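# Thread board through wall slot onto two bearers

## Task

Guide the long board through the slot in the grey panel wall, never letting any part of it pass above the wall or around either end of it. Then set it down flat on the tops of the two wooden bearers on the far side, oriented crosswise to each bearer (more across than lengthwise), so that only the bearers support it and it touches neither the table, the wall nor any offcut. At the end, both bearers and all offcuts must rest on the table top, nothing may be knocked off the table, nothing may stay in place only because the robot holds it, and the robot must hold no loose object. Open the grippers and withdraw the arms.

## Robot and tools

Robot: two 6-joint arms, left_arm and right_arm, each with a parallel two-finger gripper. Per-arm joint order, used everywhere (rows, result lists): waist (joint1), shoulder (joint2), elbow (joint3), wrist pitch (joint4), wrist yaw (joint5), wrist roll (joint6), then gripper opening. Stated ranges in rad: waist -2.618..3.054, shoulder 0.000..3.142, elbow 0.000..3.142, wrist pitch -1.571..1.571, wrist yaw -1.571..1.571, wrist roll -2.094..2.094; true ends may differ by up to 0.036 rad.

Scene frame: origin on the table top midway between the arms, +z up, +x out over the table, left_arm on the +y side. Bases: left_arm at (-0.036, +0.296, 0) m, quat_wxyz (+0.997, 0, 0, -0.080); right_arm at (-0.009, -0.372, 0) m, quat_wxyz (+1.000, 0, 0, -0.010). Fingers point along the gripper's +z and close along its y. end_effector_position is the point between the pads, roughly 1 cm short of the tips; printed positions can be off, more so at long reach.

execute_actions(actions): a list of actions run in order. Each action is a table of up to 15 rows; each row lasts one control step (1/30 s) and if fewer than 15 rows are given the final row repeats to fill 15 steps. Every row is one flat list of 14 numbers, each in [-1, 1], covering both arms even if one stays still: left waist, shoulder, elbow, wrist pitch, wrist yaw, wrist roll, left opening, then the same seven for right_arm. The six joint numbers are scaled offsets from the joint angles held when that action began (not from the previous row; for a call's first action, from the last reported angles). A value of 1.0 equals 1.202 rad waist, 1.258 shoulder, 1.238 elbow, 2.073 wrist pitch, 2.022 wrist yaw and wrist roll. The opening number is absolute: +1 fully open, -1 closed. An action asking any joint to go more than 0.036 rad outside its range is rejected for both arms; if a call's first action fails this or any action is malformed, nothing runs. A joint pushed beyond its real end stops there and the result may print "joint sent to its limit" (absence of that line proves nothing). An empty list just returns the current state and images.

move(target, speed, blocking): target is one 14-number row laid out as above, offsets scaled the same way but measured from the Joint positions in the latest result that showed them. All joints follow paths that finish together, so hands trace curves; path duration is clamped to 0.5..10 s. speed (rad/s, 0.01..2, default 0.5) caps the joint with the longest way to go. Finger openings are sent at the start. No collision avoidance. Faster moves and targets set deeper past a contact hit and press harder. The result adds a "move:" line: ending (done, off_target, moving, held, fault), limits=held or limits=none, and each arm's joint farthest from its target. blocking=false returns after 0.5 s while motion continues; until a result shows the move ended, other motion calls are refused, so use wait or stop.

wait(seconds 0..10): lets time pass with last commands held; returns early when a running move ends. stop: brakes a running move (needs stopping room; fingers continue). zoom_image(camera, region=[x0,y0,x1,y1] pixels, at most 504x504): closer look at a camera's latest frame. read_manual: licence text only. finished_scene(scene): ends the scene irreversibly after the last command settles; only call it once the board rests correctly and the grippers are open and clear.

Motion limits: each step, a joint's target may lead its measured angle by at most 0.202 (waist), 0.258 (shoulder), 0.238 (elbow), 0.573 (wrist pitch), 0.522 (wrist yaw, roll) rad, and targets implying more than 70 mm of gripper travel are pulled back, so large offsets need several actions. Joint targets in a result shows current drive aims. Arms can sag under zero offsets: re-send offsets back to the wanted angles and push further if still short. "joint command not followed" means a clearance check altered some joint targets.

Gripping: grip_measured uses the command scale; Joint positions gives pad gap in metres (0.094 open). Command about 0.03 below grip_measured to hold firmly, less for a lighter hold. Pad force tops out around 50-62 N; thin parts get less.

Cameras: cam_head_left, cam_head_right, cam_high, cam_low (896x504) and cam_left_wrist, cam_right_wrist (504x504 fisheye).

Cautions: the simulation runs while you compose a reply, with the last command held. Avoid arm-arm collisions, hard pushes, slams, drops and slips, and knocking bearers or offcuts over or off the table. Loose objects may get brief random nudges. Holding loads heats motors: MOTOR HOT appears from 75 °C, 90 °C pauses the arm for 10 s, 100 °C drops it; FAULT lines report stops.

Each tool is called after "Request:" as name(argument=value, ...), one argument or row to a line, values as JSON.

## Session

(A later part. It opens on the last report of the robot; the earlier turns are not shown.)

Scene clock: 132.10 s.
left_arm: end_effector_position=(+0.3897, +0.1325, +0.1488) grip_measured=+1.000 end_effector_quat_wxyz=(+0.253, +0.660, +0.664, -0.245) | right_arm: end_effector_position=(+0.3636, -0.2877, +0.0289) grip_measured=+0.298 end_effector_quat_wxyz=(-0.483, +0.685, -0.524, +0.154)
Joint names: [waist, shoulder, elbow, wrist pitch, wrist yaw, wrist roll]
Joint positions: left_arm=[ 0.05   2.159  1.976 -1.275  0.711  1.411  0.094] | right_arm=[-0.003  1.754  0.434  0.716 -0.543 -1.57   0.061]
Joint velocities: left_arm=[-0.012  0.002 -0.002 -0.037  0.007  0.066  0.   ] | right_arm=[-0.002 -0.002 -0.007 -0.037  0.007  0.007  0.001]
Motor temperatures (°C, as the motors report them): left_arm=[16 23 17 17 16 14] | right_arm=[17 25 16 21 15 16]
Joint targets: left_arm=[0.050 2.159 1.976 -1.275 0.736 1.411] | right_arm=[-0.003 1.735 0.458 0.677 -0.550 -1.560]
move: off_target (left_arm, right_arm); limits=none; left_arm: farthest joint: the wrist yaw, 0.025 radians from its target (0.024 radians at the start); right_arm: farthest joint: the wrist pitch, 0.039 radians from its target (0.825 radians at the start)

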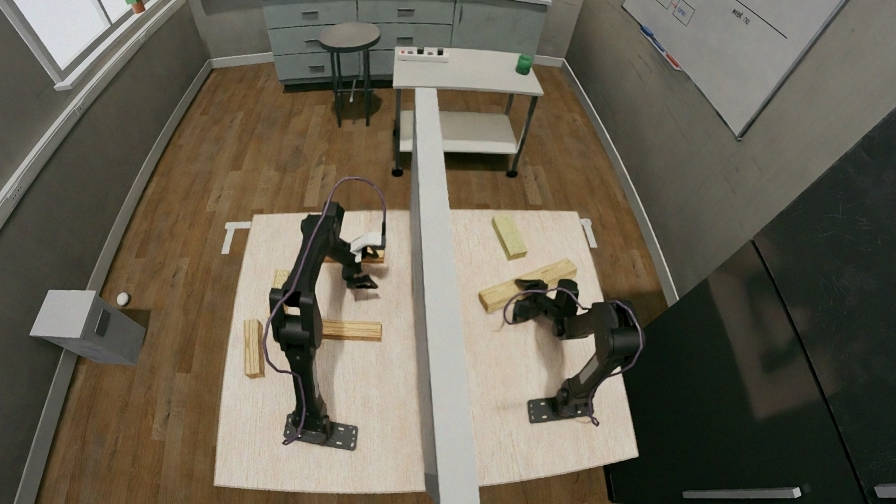

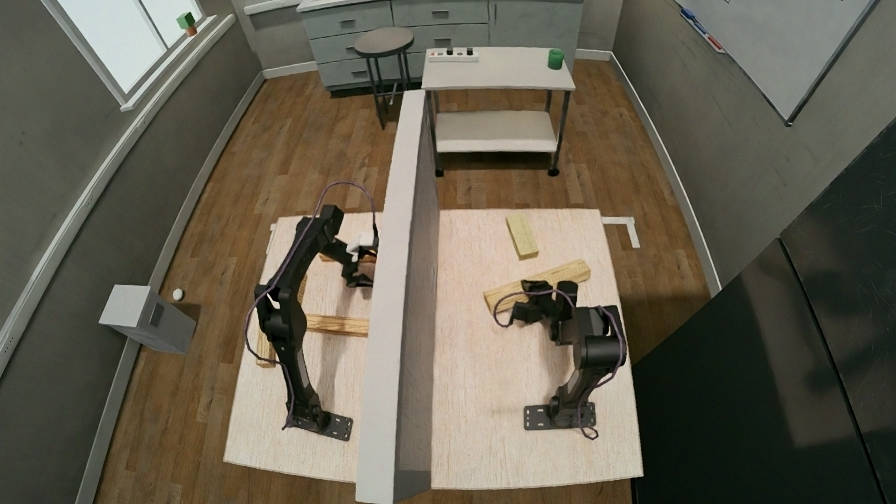

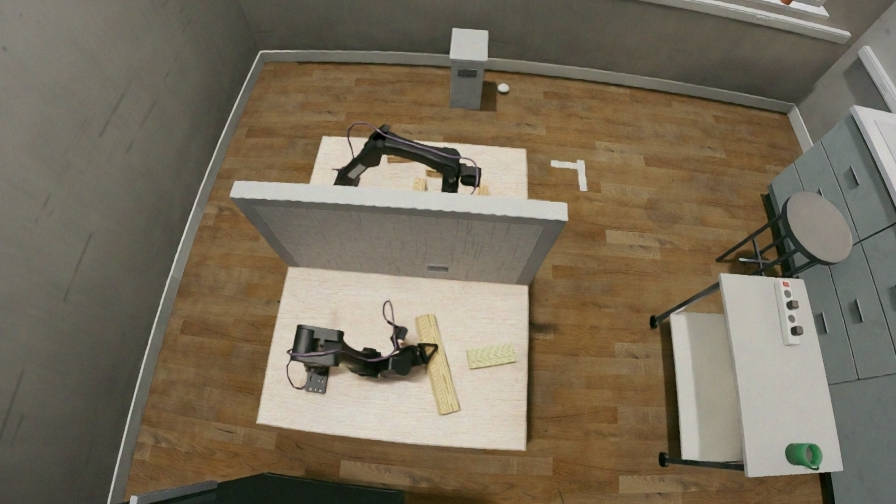

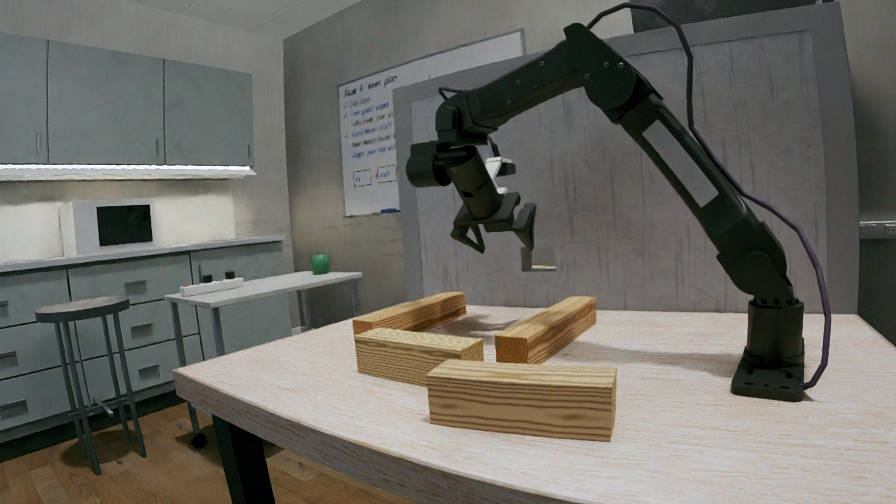

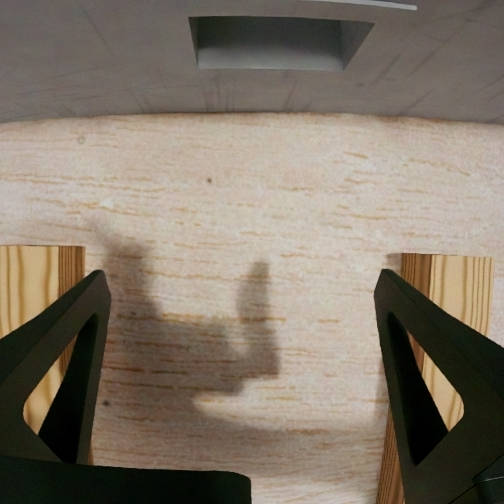

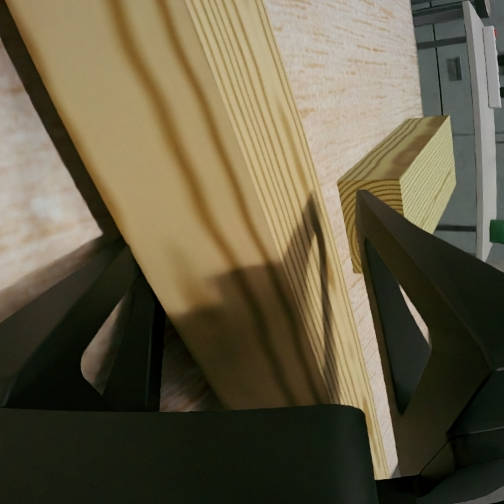

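Request:
move(
  target=[0,0,0,0,0.012,0,1, 0,-0.035,0.257,-0.299,0,0,0.3],
  speed=1.0,
)

Scene clock: 133.63 s.
left_arm: end_effector_position=(+0.3897, +0.1326, +0.1488) grip_measured=+1.000 end_effector_quat_wxyz=(+0.252, +0.660, +0.664, -0.244) | right_arm: end_effector_position=(+0.3730, -0.2899, +0.0252) grip_measured=+0.298 end_effector_quat_wxyz=(-0.395, +0.699, -0.594, +0.049)
Joint names: [waist, shoulder, elbow, wrist pitch, wrist yaw, wrist roll]
Joint positions: left_arm=[ 0.05   2.159  1.976 -1.275  0.711  1.411  0.094] | right_arm=[-0.003  1.734  0.72   0.099 -0.531 -1.572  0.061]
Joint velocities: left_arm=[-0.007 -0.007 -0.002 -0.051  0.037  0.066  0.   ] | right_arm=[-0.017  0.002 -0.017  0.007  0.007  0.022 -0.   ]
Motor temperatures (°C, as the motors report them): left_arm=[16 23 17 17 16 14] | right_arm=[17 25 16 21 15 16]
Joint targets: left_arm=[0.050 2.159 1.976 -1.275 0.736 1.411] | right_arm=[-0.003 1.711 0.751 0.096 -0.543 -1.570]
move: off_target (left_arm, right_arm); limits=none; left_arm: farthest joint: the wrist yaw, 0.024 radians from its target (0.024 radians at the start); right_arm: farthest joint: the elbow, 0.032 radians from its target (0.319 radians at the start)

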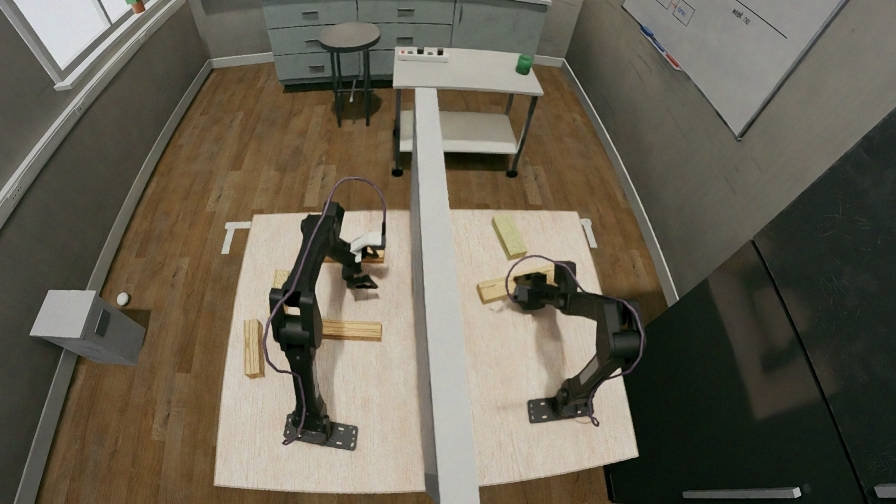

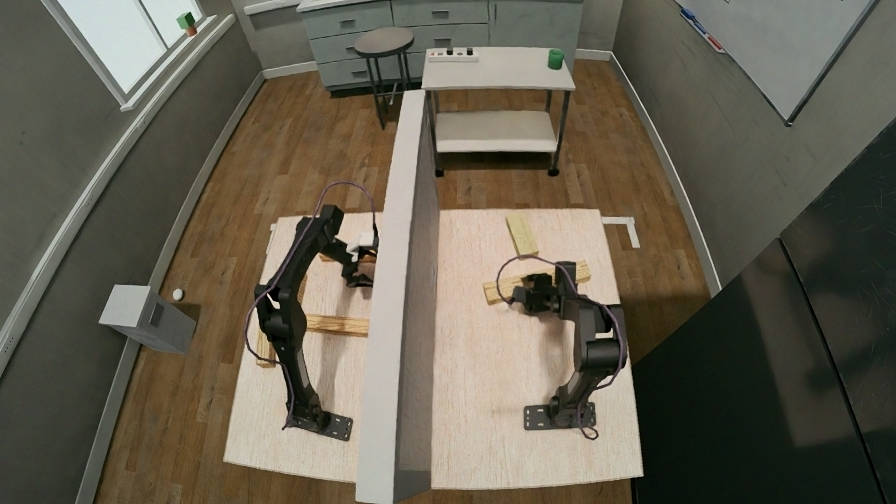

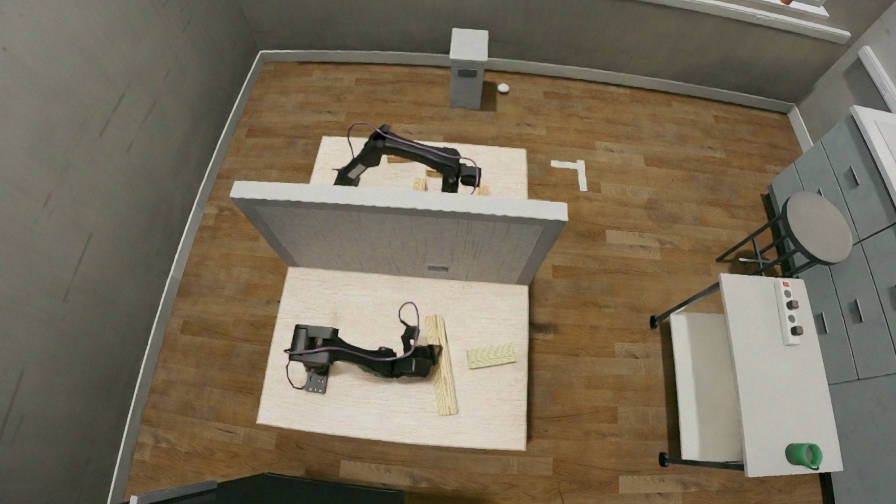

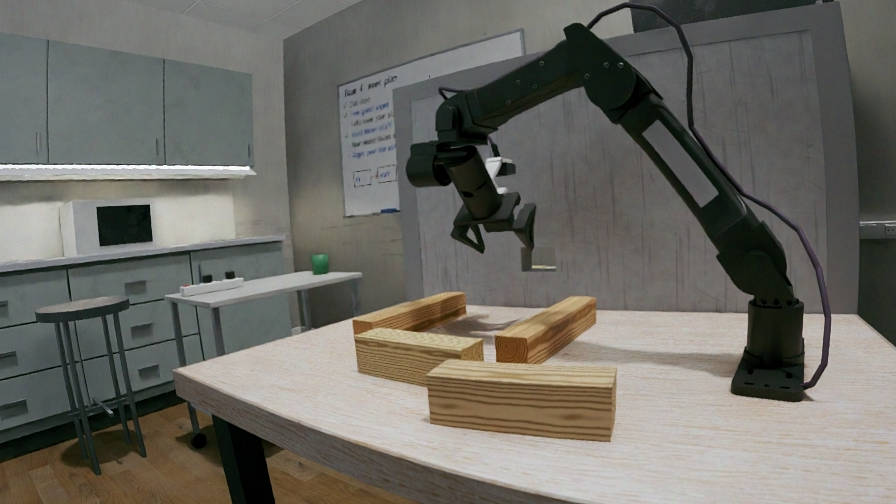

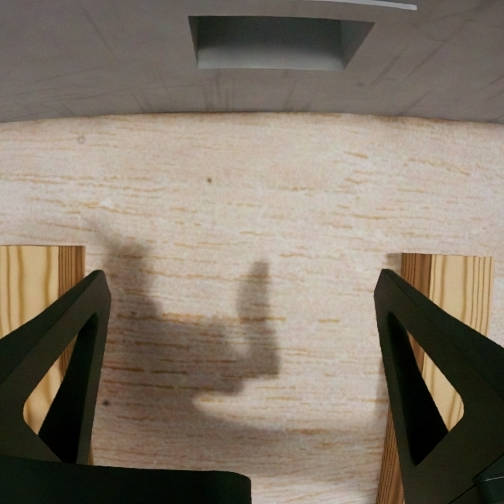

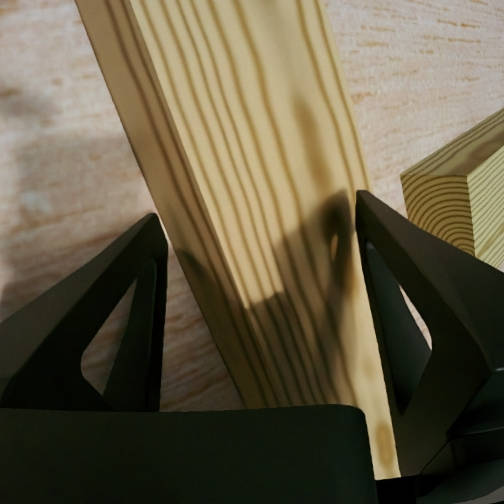

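Request:
move(
  target=[0,0,0,0,0.012,0,1, 0.164,0.033,0.608,-0.481,0.263,0,1],
  speed=1.0,
)

Scene clock: 136.30 s.
left_arm: end_effector_position=(+0.3897, +0.1326, +0.1487) grip_measured=+1.000 end_effector_quat_wxyz=(+0.252, +0.660, +0.664, -0.244) | right_arm: end_effector_position=(+0.3969, -0.3031, +0.1274) grip_measured=+1.000 end_effector_quat_wxyz=(-0.141, +0.751, -0.634, +0.120)
Joint names: [waist, shoulder, elbow, wrist pitch, wrist yaw, wrist roll]
Joint positions: left_arm=[ 0.05   2.159  1.976 -1.275  0.71   1.411  0.094] | right_arm=[ 0.187  1.761  1.445 -0.883  0.001 -1.573  0.094]
Joint velocities: left_arm=[-0.007 -0.007  0.002 -0.066  0.007 -0.022  0.   ] | right_arm=[-0.012  0.002 -0.017 -0.007 -0.007  0.007  0.   ]
Motor temperatures (°C, as the motors report them): left_arm=[16 23 17 17 16 14] | right_arm=[17 24 16 21 15 16]
Joint targets: left_arm=[0.050 2.159 1.976 -1.275 0.735 1.411] | right_arm=[0.194 1.776 1.473 -0.898 0.001 -1.573]
move: off_target (left_arm, right_arm); limits=none; left_arm: farthest joint: the wrist yaw, 0.025 radians from its target (0.024 radians at the start); right_arm: farthest joint: the elbow, 0.028 radians from its target (0.753 radians at the start)

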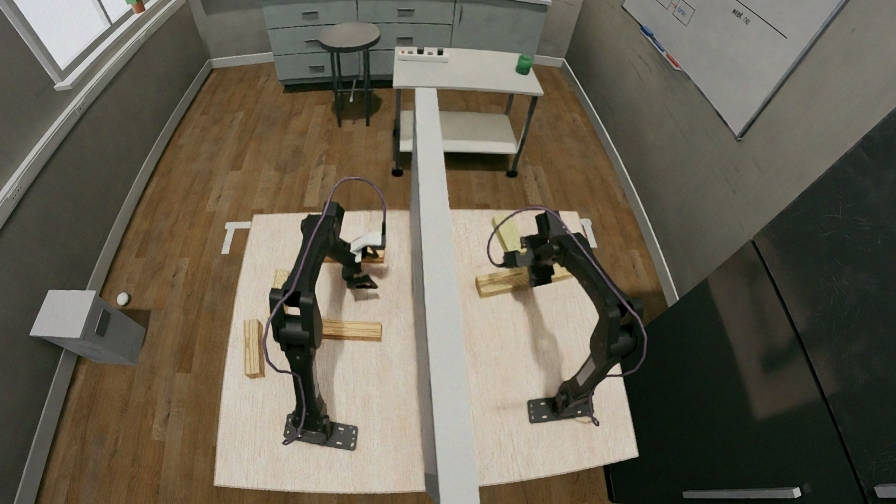

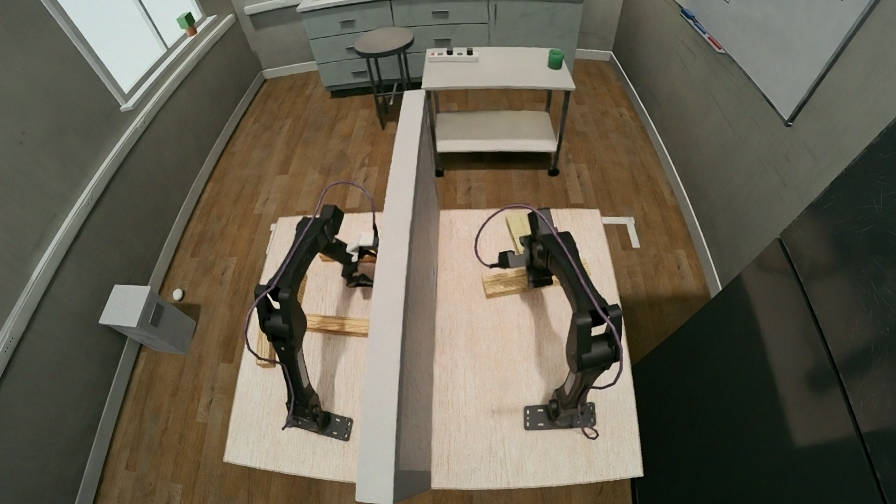

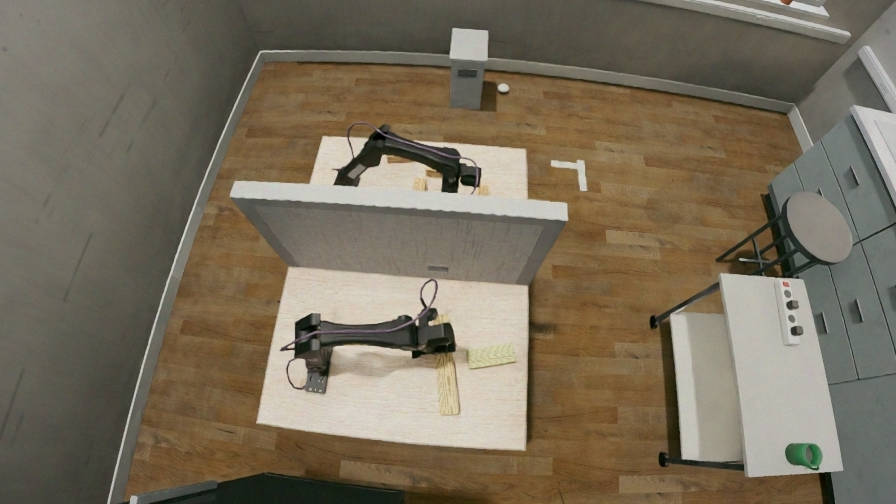

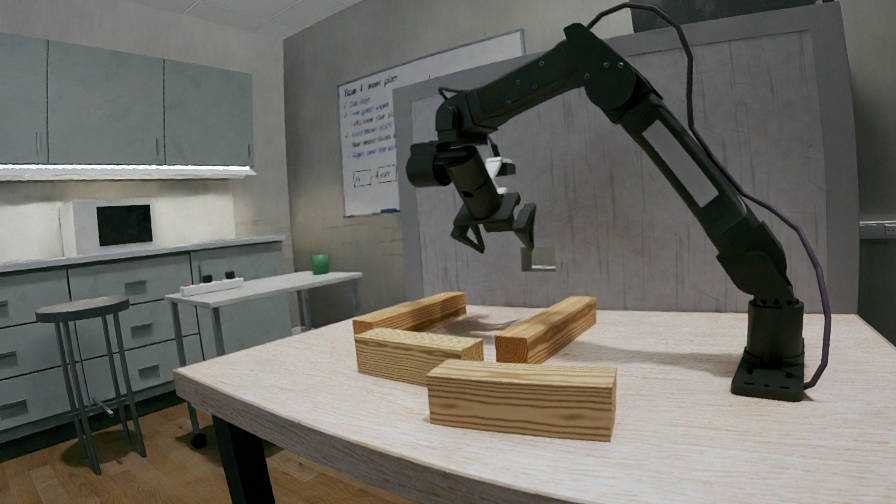

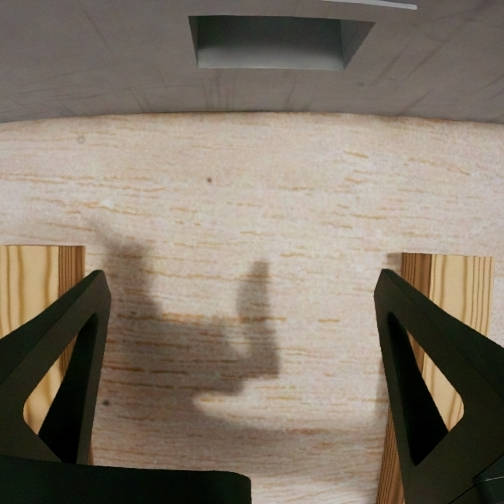

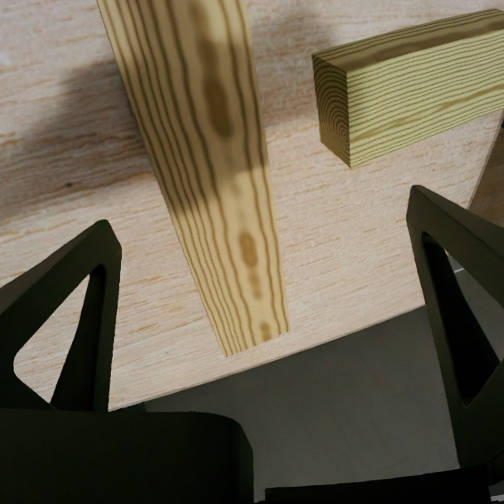

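Request:
zoom_image(
  camera="cam_head_right",
  region=[460, 250, 600, 320],
)

Region (460, 250, 600, 320) of cam_head_right's 896x504 image, scaled by 3.600, with more detail than that image has.

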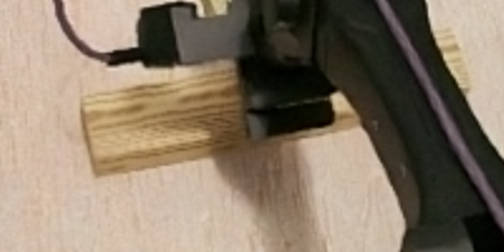

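Request:
move(
  target=[0,0,0,0,0.012,0,1, 0,0.203,0.022,0.11,0,0,-1],
  speed=0.4,
)

Scene clock: 138.03 s.
left_arm: end_effector_position=(+0.3897, +0.1327, +0.1487) grip_measured=+1.000 end_effector_quat_wxyz=(+0.252, +0.660, +0.664, -0.244) | right_arm: end_effector_position=(+0.4418, -0.2958, +0.0471) grip_measured=-0.991 end_effector_quat_wxyz=(-0.134, +0.752, -0.635, +0.115)
Joint names: [waist, shoulder, elbow, wrist pitch, wrist yaw, wrist roll]
Joint positions: left_arm=[ 0.05   2.159  1.976 -1.275  0.71   1.411  0.094] | right_arm=[ 0.187  2.004  1.449 -0.661  0.002 -1.573  0.   ]
Joint velocities: left_arm=[ 0.012  0.002 -0.002  0.037  0.007 -0.007  0.   ] | right_arm=[ 0.012 -0.002 -0.012 -0.022  0.022 -0.037 -0.   ]
Motor temperatures (°C, as the motors report them): left_arm=[16 23 17 17 16 14] | right_arm=[17 24 16 21 15 16]
Joint targets: left_arm=[0.050 2.159 1.976 -1.275 0.735 1.411] | right_arm=[0.187 2.016 1.472 -0.655 0.001 -1.573]
move: off_target (left_arm, right_arm); limits=none; left_arm: farthest joint: the wrist yaw, 0.024 radians from its target (0.024 radians at the start); right_arm: farthest joint: the elbow, 0.023 radians from its target (0.027 radians at the start)

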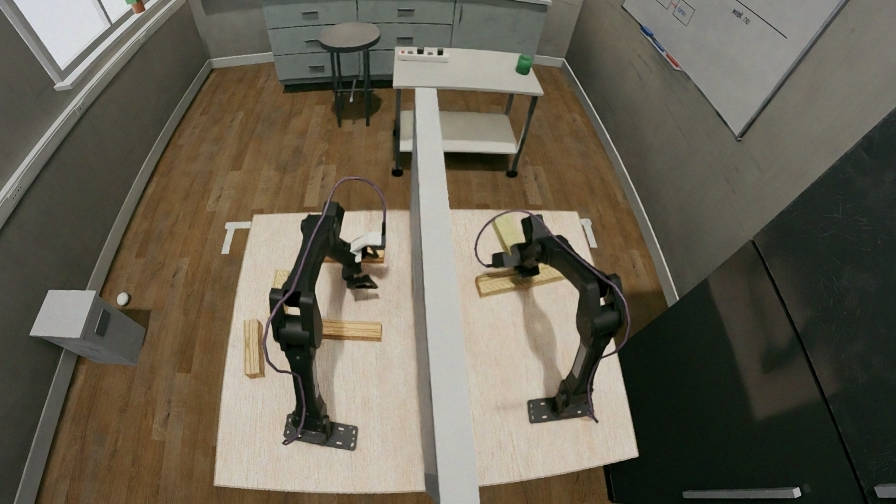

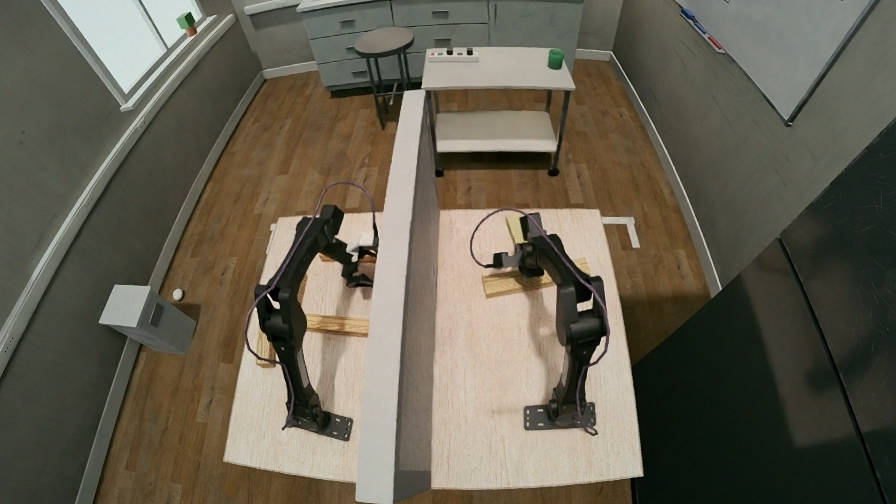

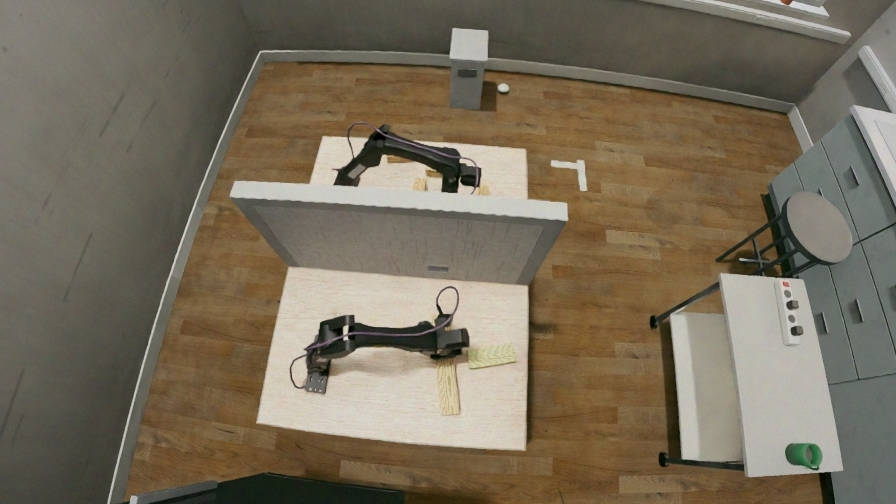

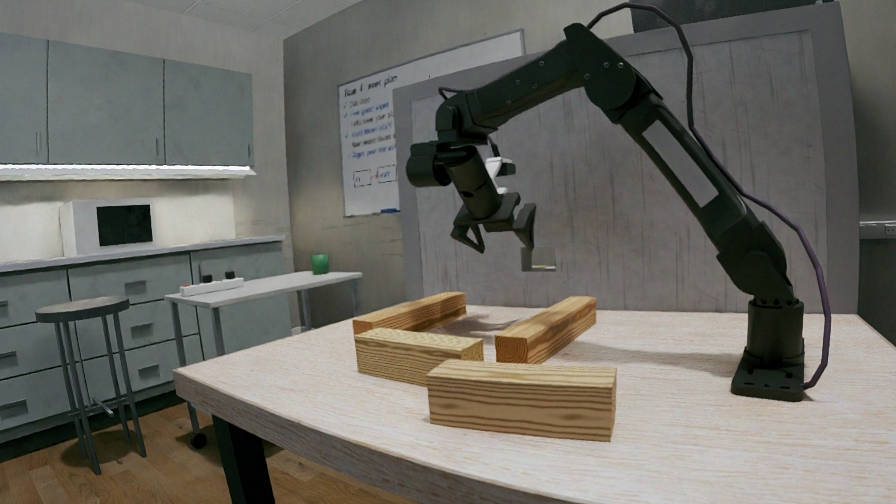

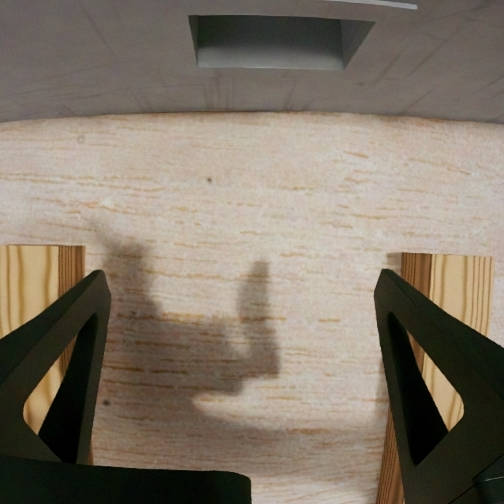

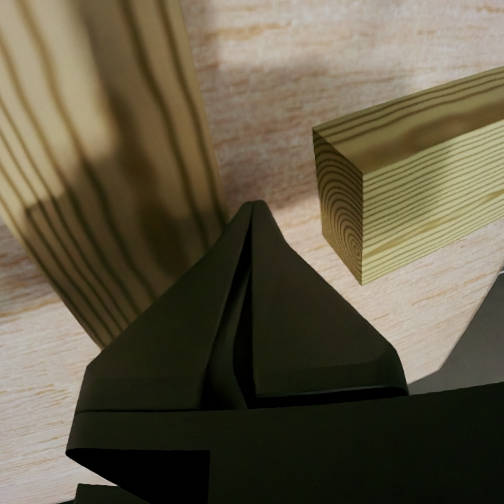

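Request:
move(
  target=[0,0,0,0,0.012,0,1, 0,-0.217,-0.288,0.048,0,0,-1],
  speed=0.4,
)

Scene clock: 139.80 s.
left_arm: end_effector_position=(+0.3897, +0.1328, +0.1486) grip_measured=+1.000 end_effector_quat_wxyz=(+0.252, +0.660, +0.664, -0.244) | right_arm: end_effector_position=(+0.3736, -0.3073, +0.0468) grip_measured=-0.991 end_effector_quat_wxyz=(-0.136, +0.752, -0.635, +0.117)
Joint names: [waist, shoulder, elbow, wrist pitch, wrist yaw, wrist roll]
Joint positions: left_arm=[ 0.05   2.159  1.976 -1.275  0.709  1.411  0.094] | right_arm=[ 0.187  1.755  1.112 -0.567  0.002 -1.574  0.   ]
Joint velocities: left_arm=[-0.012  0.007  0.002  0.022 -0.051  0.022  0.   ] | right_arm=[ 0.002  0.007 -0.012  0.037 -0.022  0.037  0.   ]
Motor temperatures (°C, as the motors report them): left_arm=[16 23 17 17 16 14] | right_arm=[17 24 16 20 15 16]
Joint targets: left_arm=[0.050 2.159 1.976 -1.275 0.734 1.411] | right_arm=[0.187 1.731 1.093 -0.562 0.002 -1.573]
move: off_target (left_arm, right_arm); limits=none; left_arm: farthest joint: the wrist yaw, 0.025 radians from its target (0.024 radians at the start); right_arm: farthest joint: the shoulder, 0.024 radians from its target (0.273 radians at the start)

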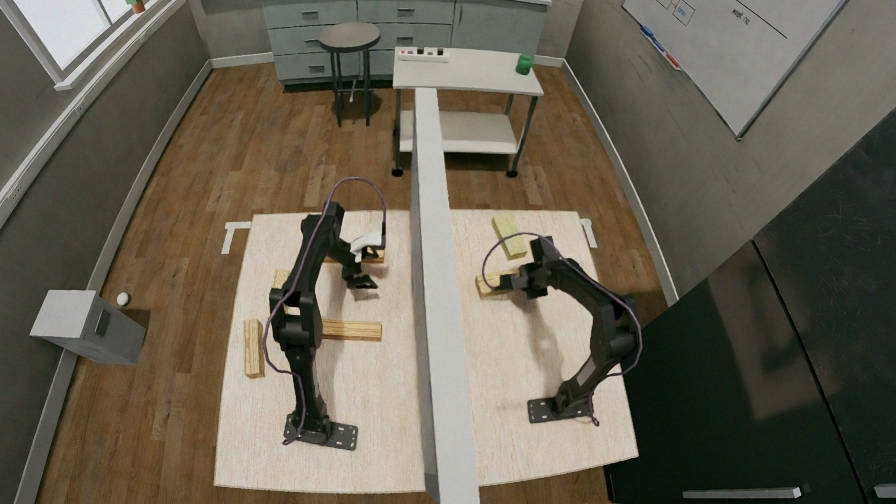

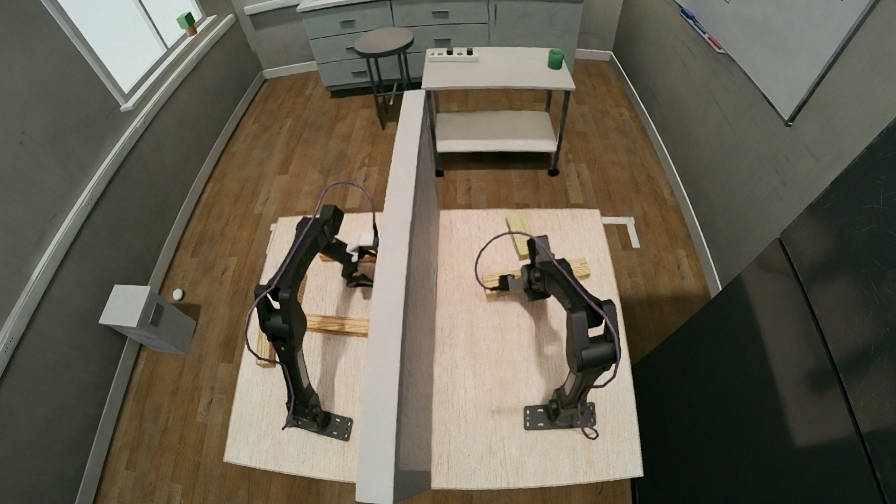

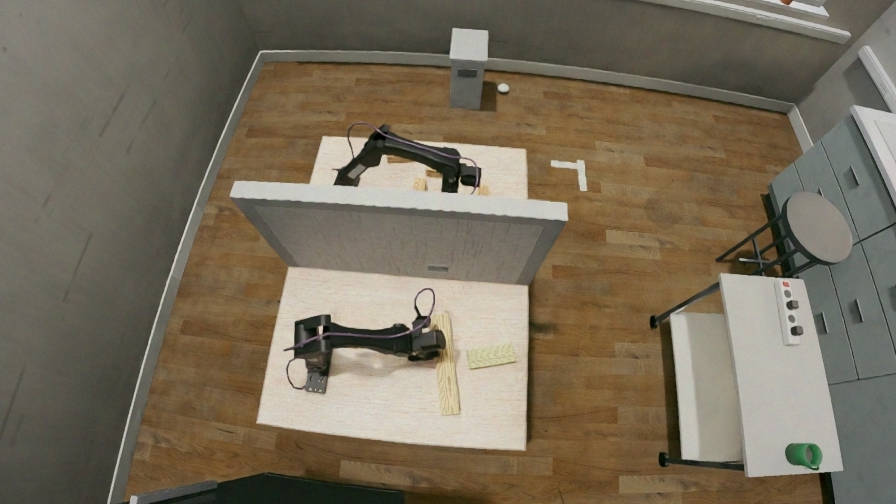

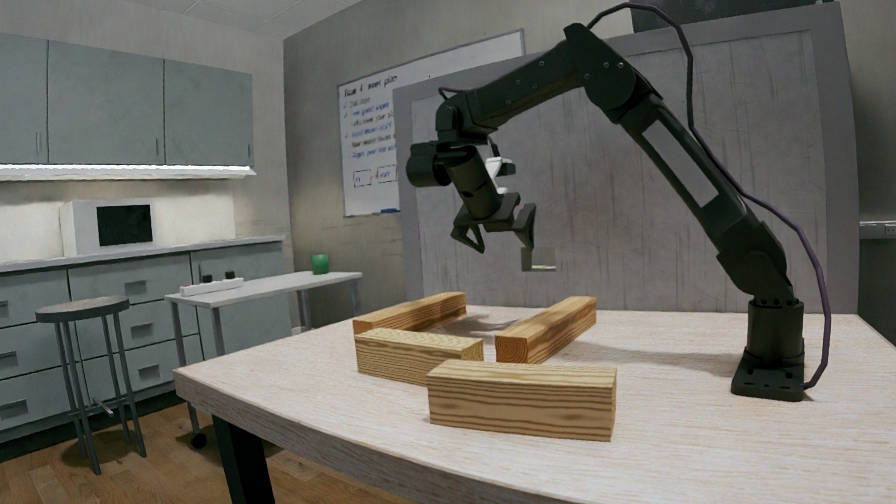

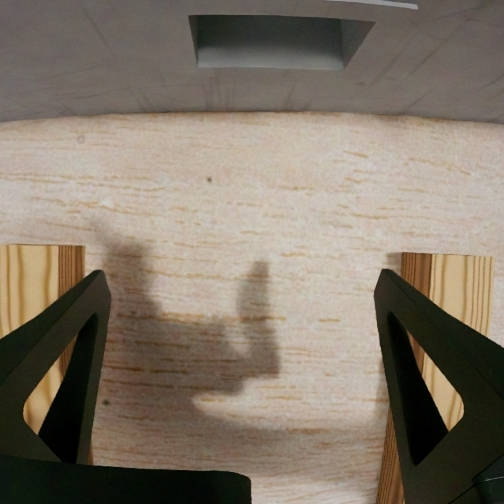

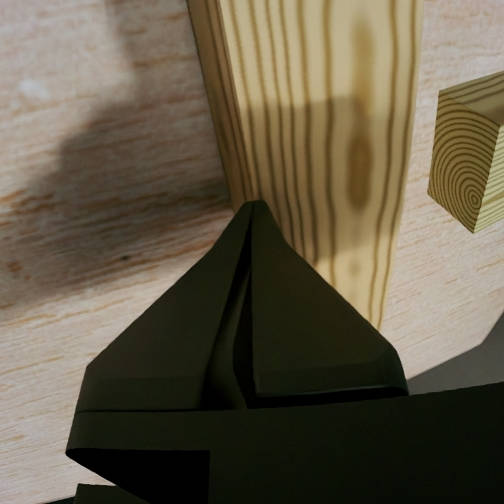

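Request:
move(
  target=[0,0,0,0,0.012,0,1, 0.006,0.062,0.174,-0.062,0,0,1],
  speed=0.6,
)

Scene clock: 141.23 s.
left_arm: end_effector_position=(+0.3897, +0.1328, +0.1486) grip_measured=+1.000 end_effector_quat_wxyz=(+0.252, +0.660, +0.664, -0.244) | right_arm: end_effector_position=(+0.4027, -0.3025, +0.0743) grip_measured=+1.000 end_effector_quat_wxyz=(-0.141, +0.751, -0.634, +0.121)
Joint names: [waist, shoulder, elbow, wrist pitch, wrist yaw, wrist roll]
Joint positions: left_arm=[ 0.05   2.159  1.976 -1.275  0.709  1.411  0.094] | right_arm=[ 0.187  1.817  1.3   -0.681  0.003 -1.574  0.094]
Joint velocities: left_arm=[-0.017  0.002  0.007 -0.037  0.037  0.022  0.   ] | right_arm=[ 0.012 -0.002  0.002  0.095 -0.051 -0.037  0.   ]
Motor temperatures (°C, as the motors report them): left_arm=[16 23 17 17 16 14] | right_arm=[17 24 16 20 15 16]
Joint targets: left_arm=[0.050 2.159 1.976 -1.275 0.734 1.411] | right_arm=[0.194 1.833 1.327 -0.696 0.002 -1.574]
move: off_target (left_arm, right_arm); limits=none; left_arm: farthest joint: the wrist yaw, 0.024 radians from its target (0.024 radians at the start); right_arm: farthest joint: the elbow, 0.028 radians from its target (0.216 radians at the start)

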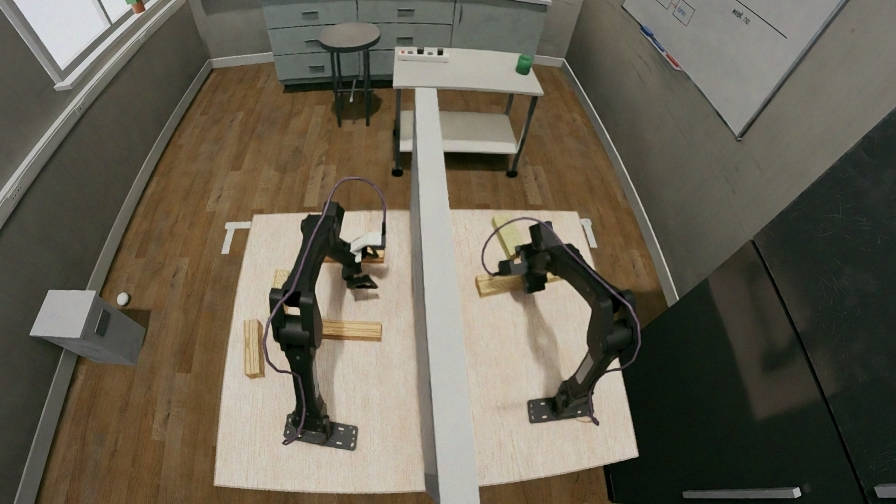

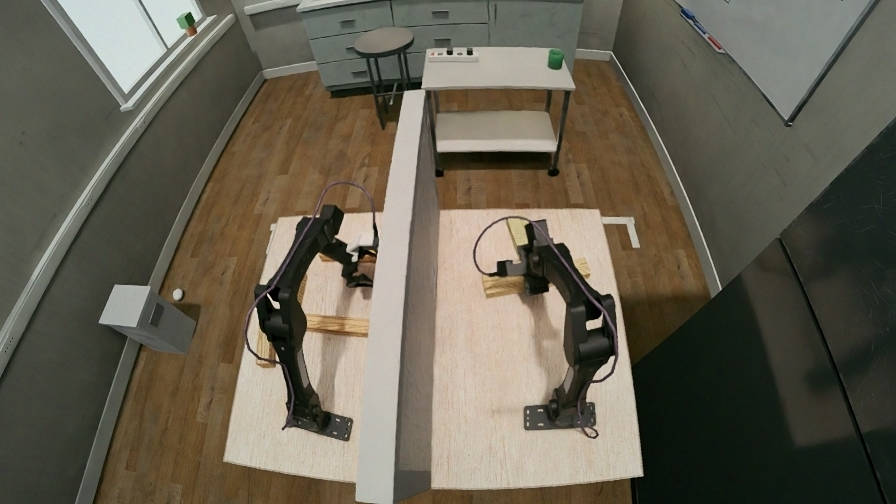

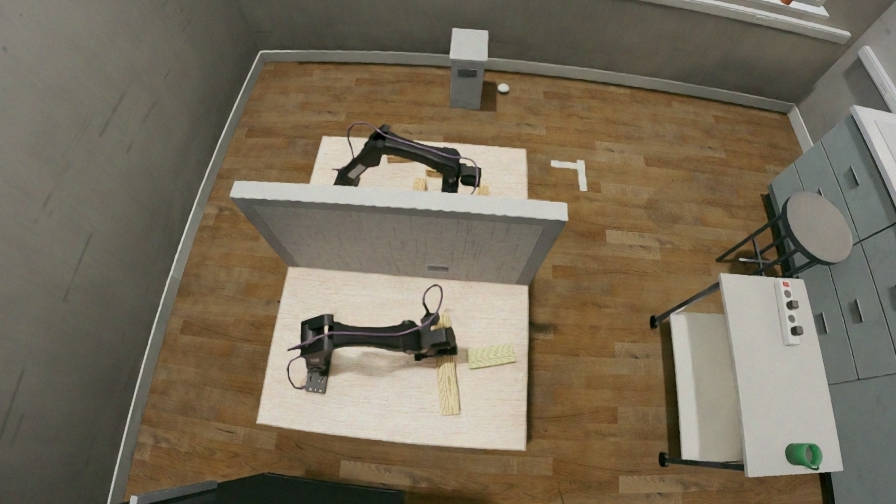

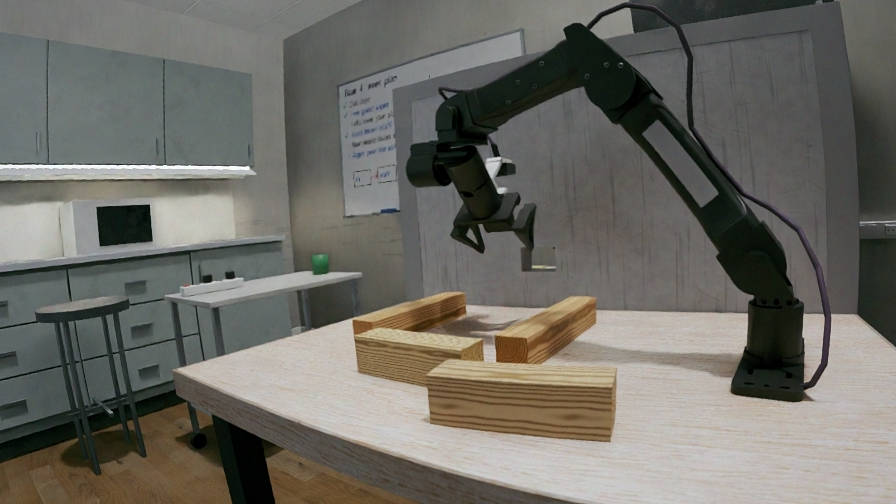

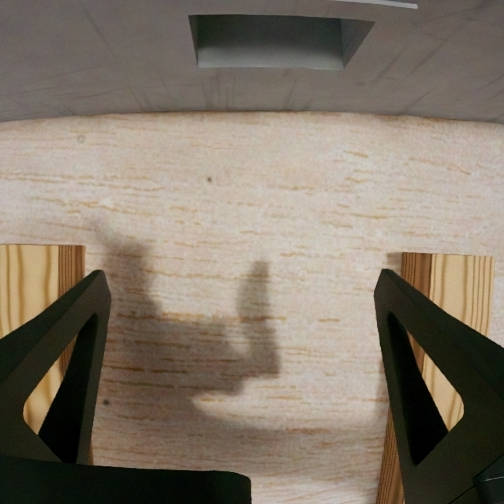

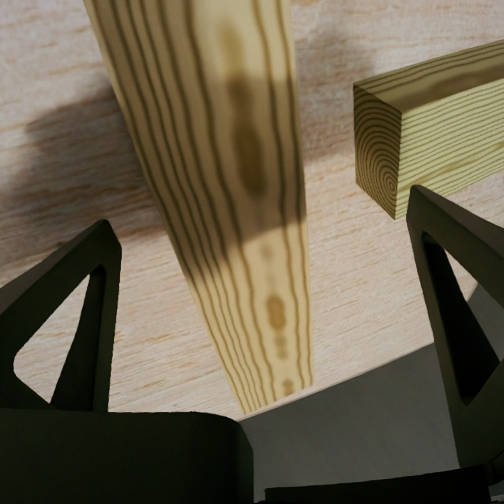

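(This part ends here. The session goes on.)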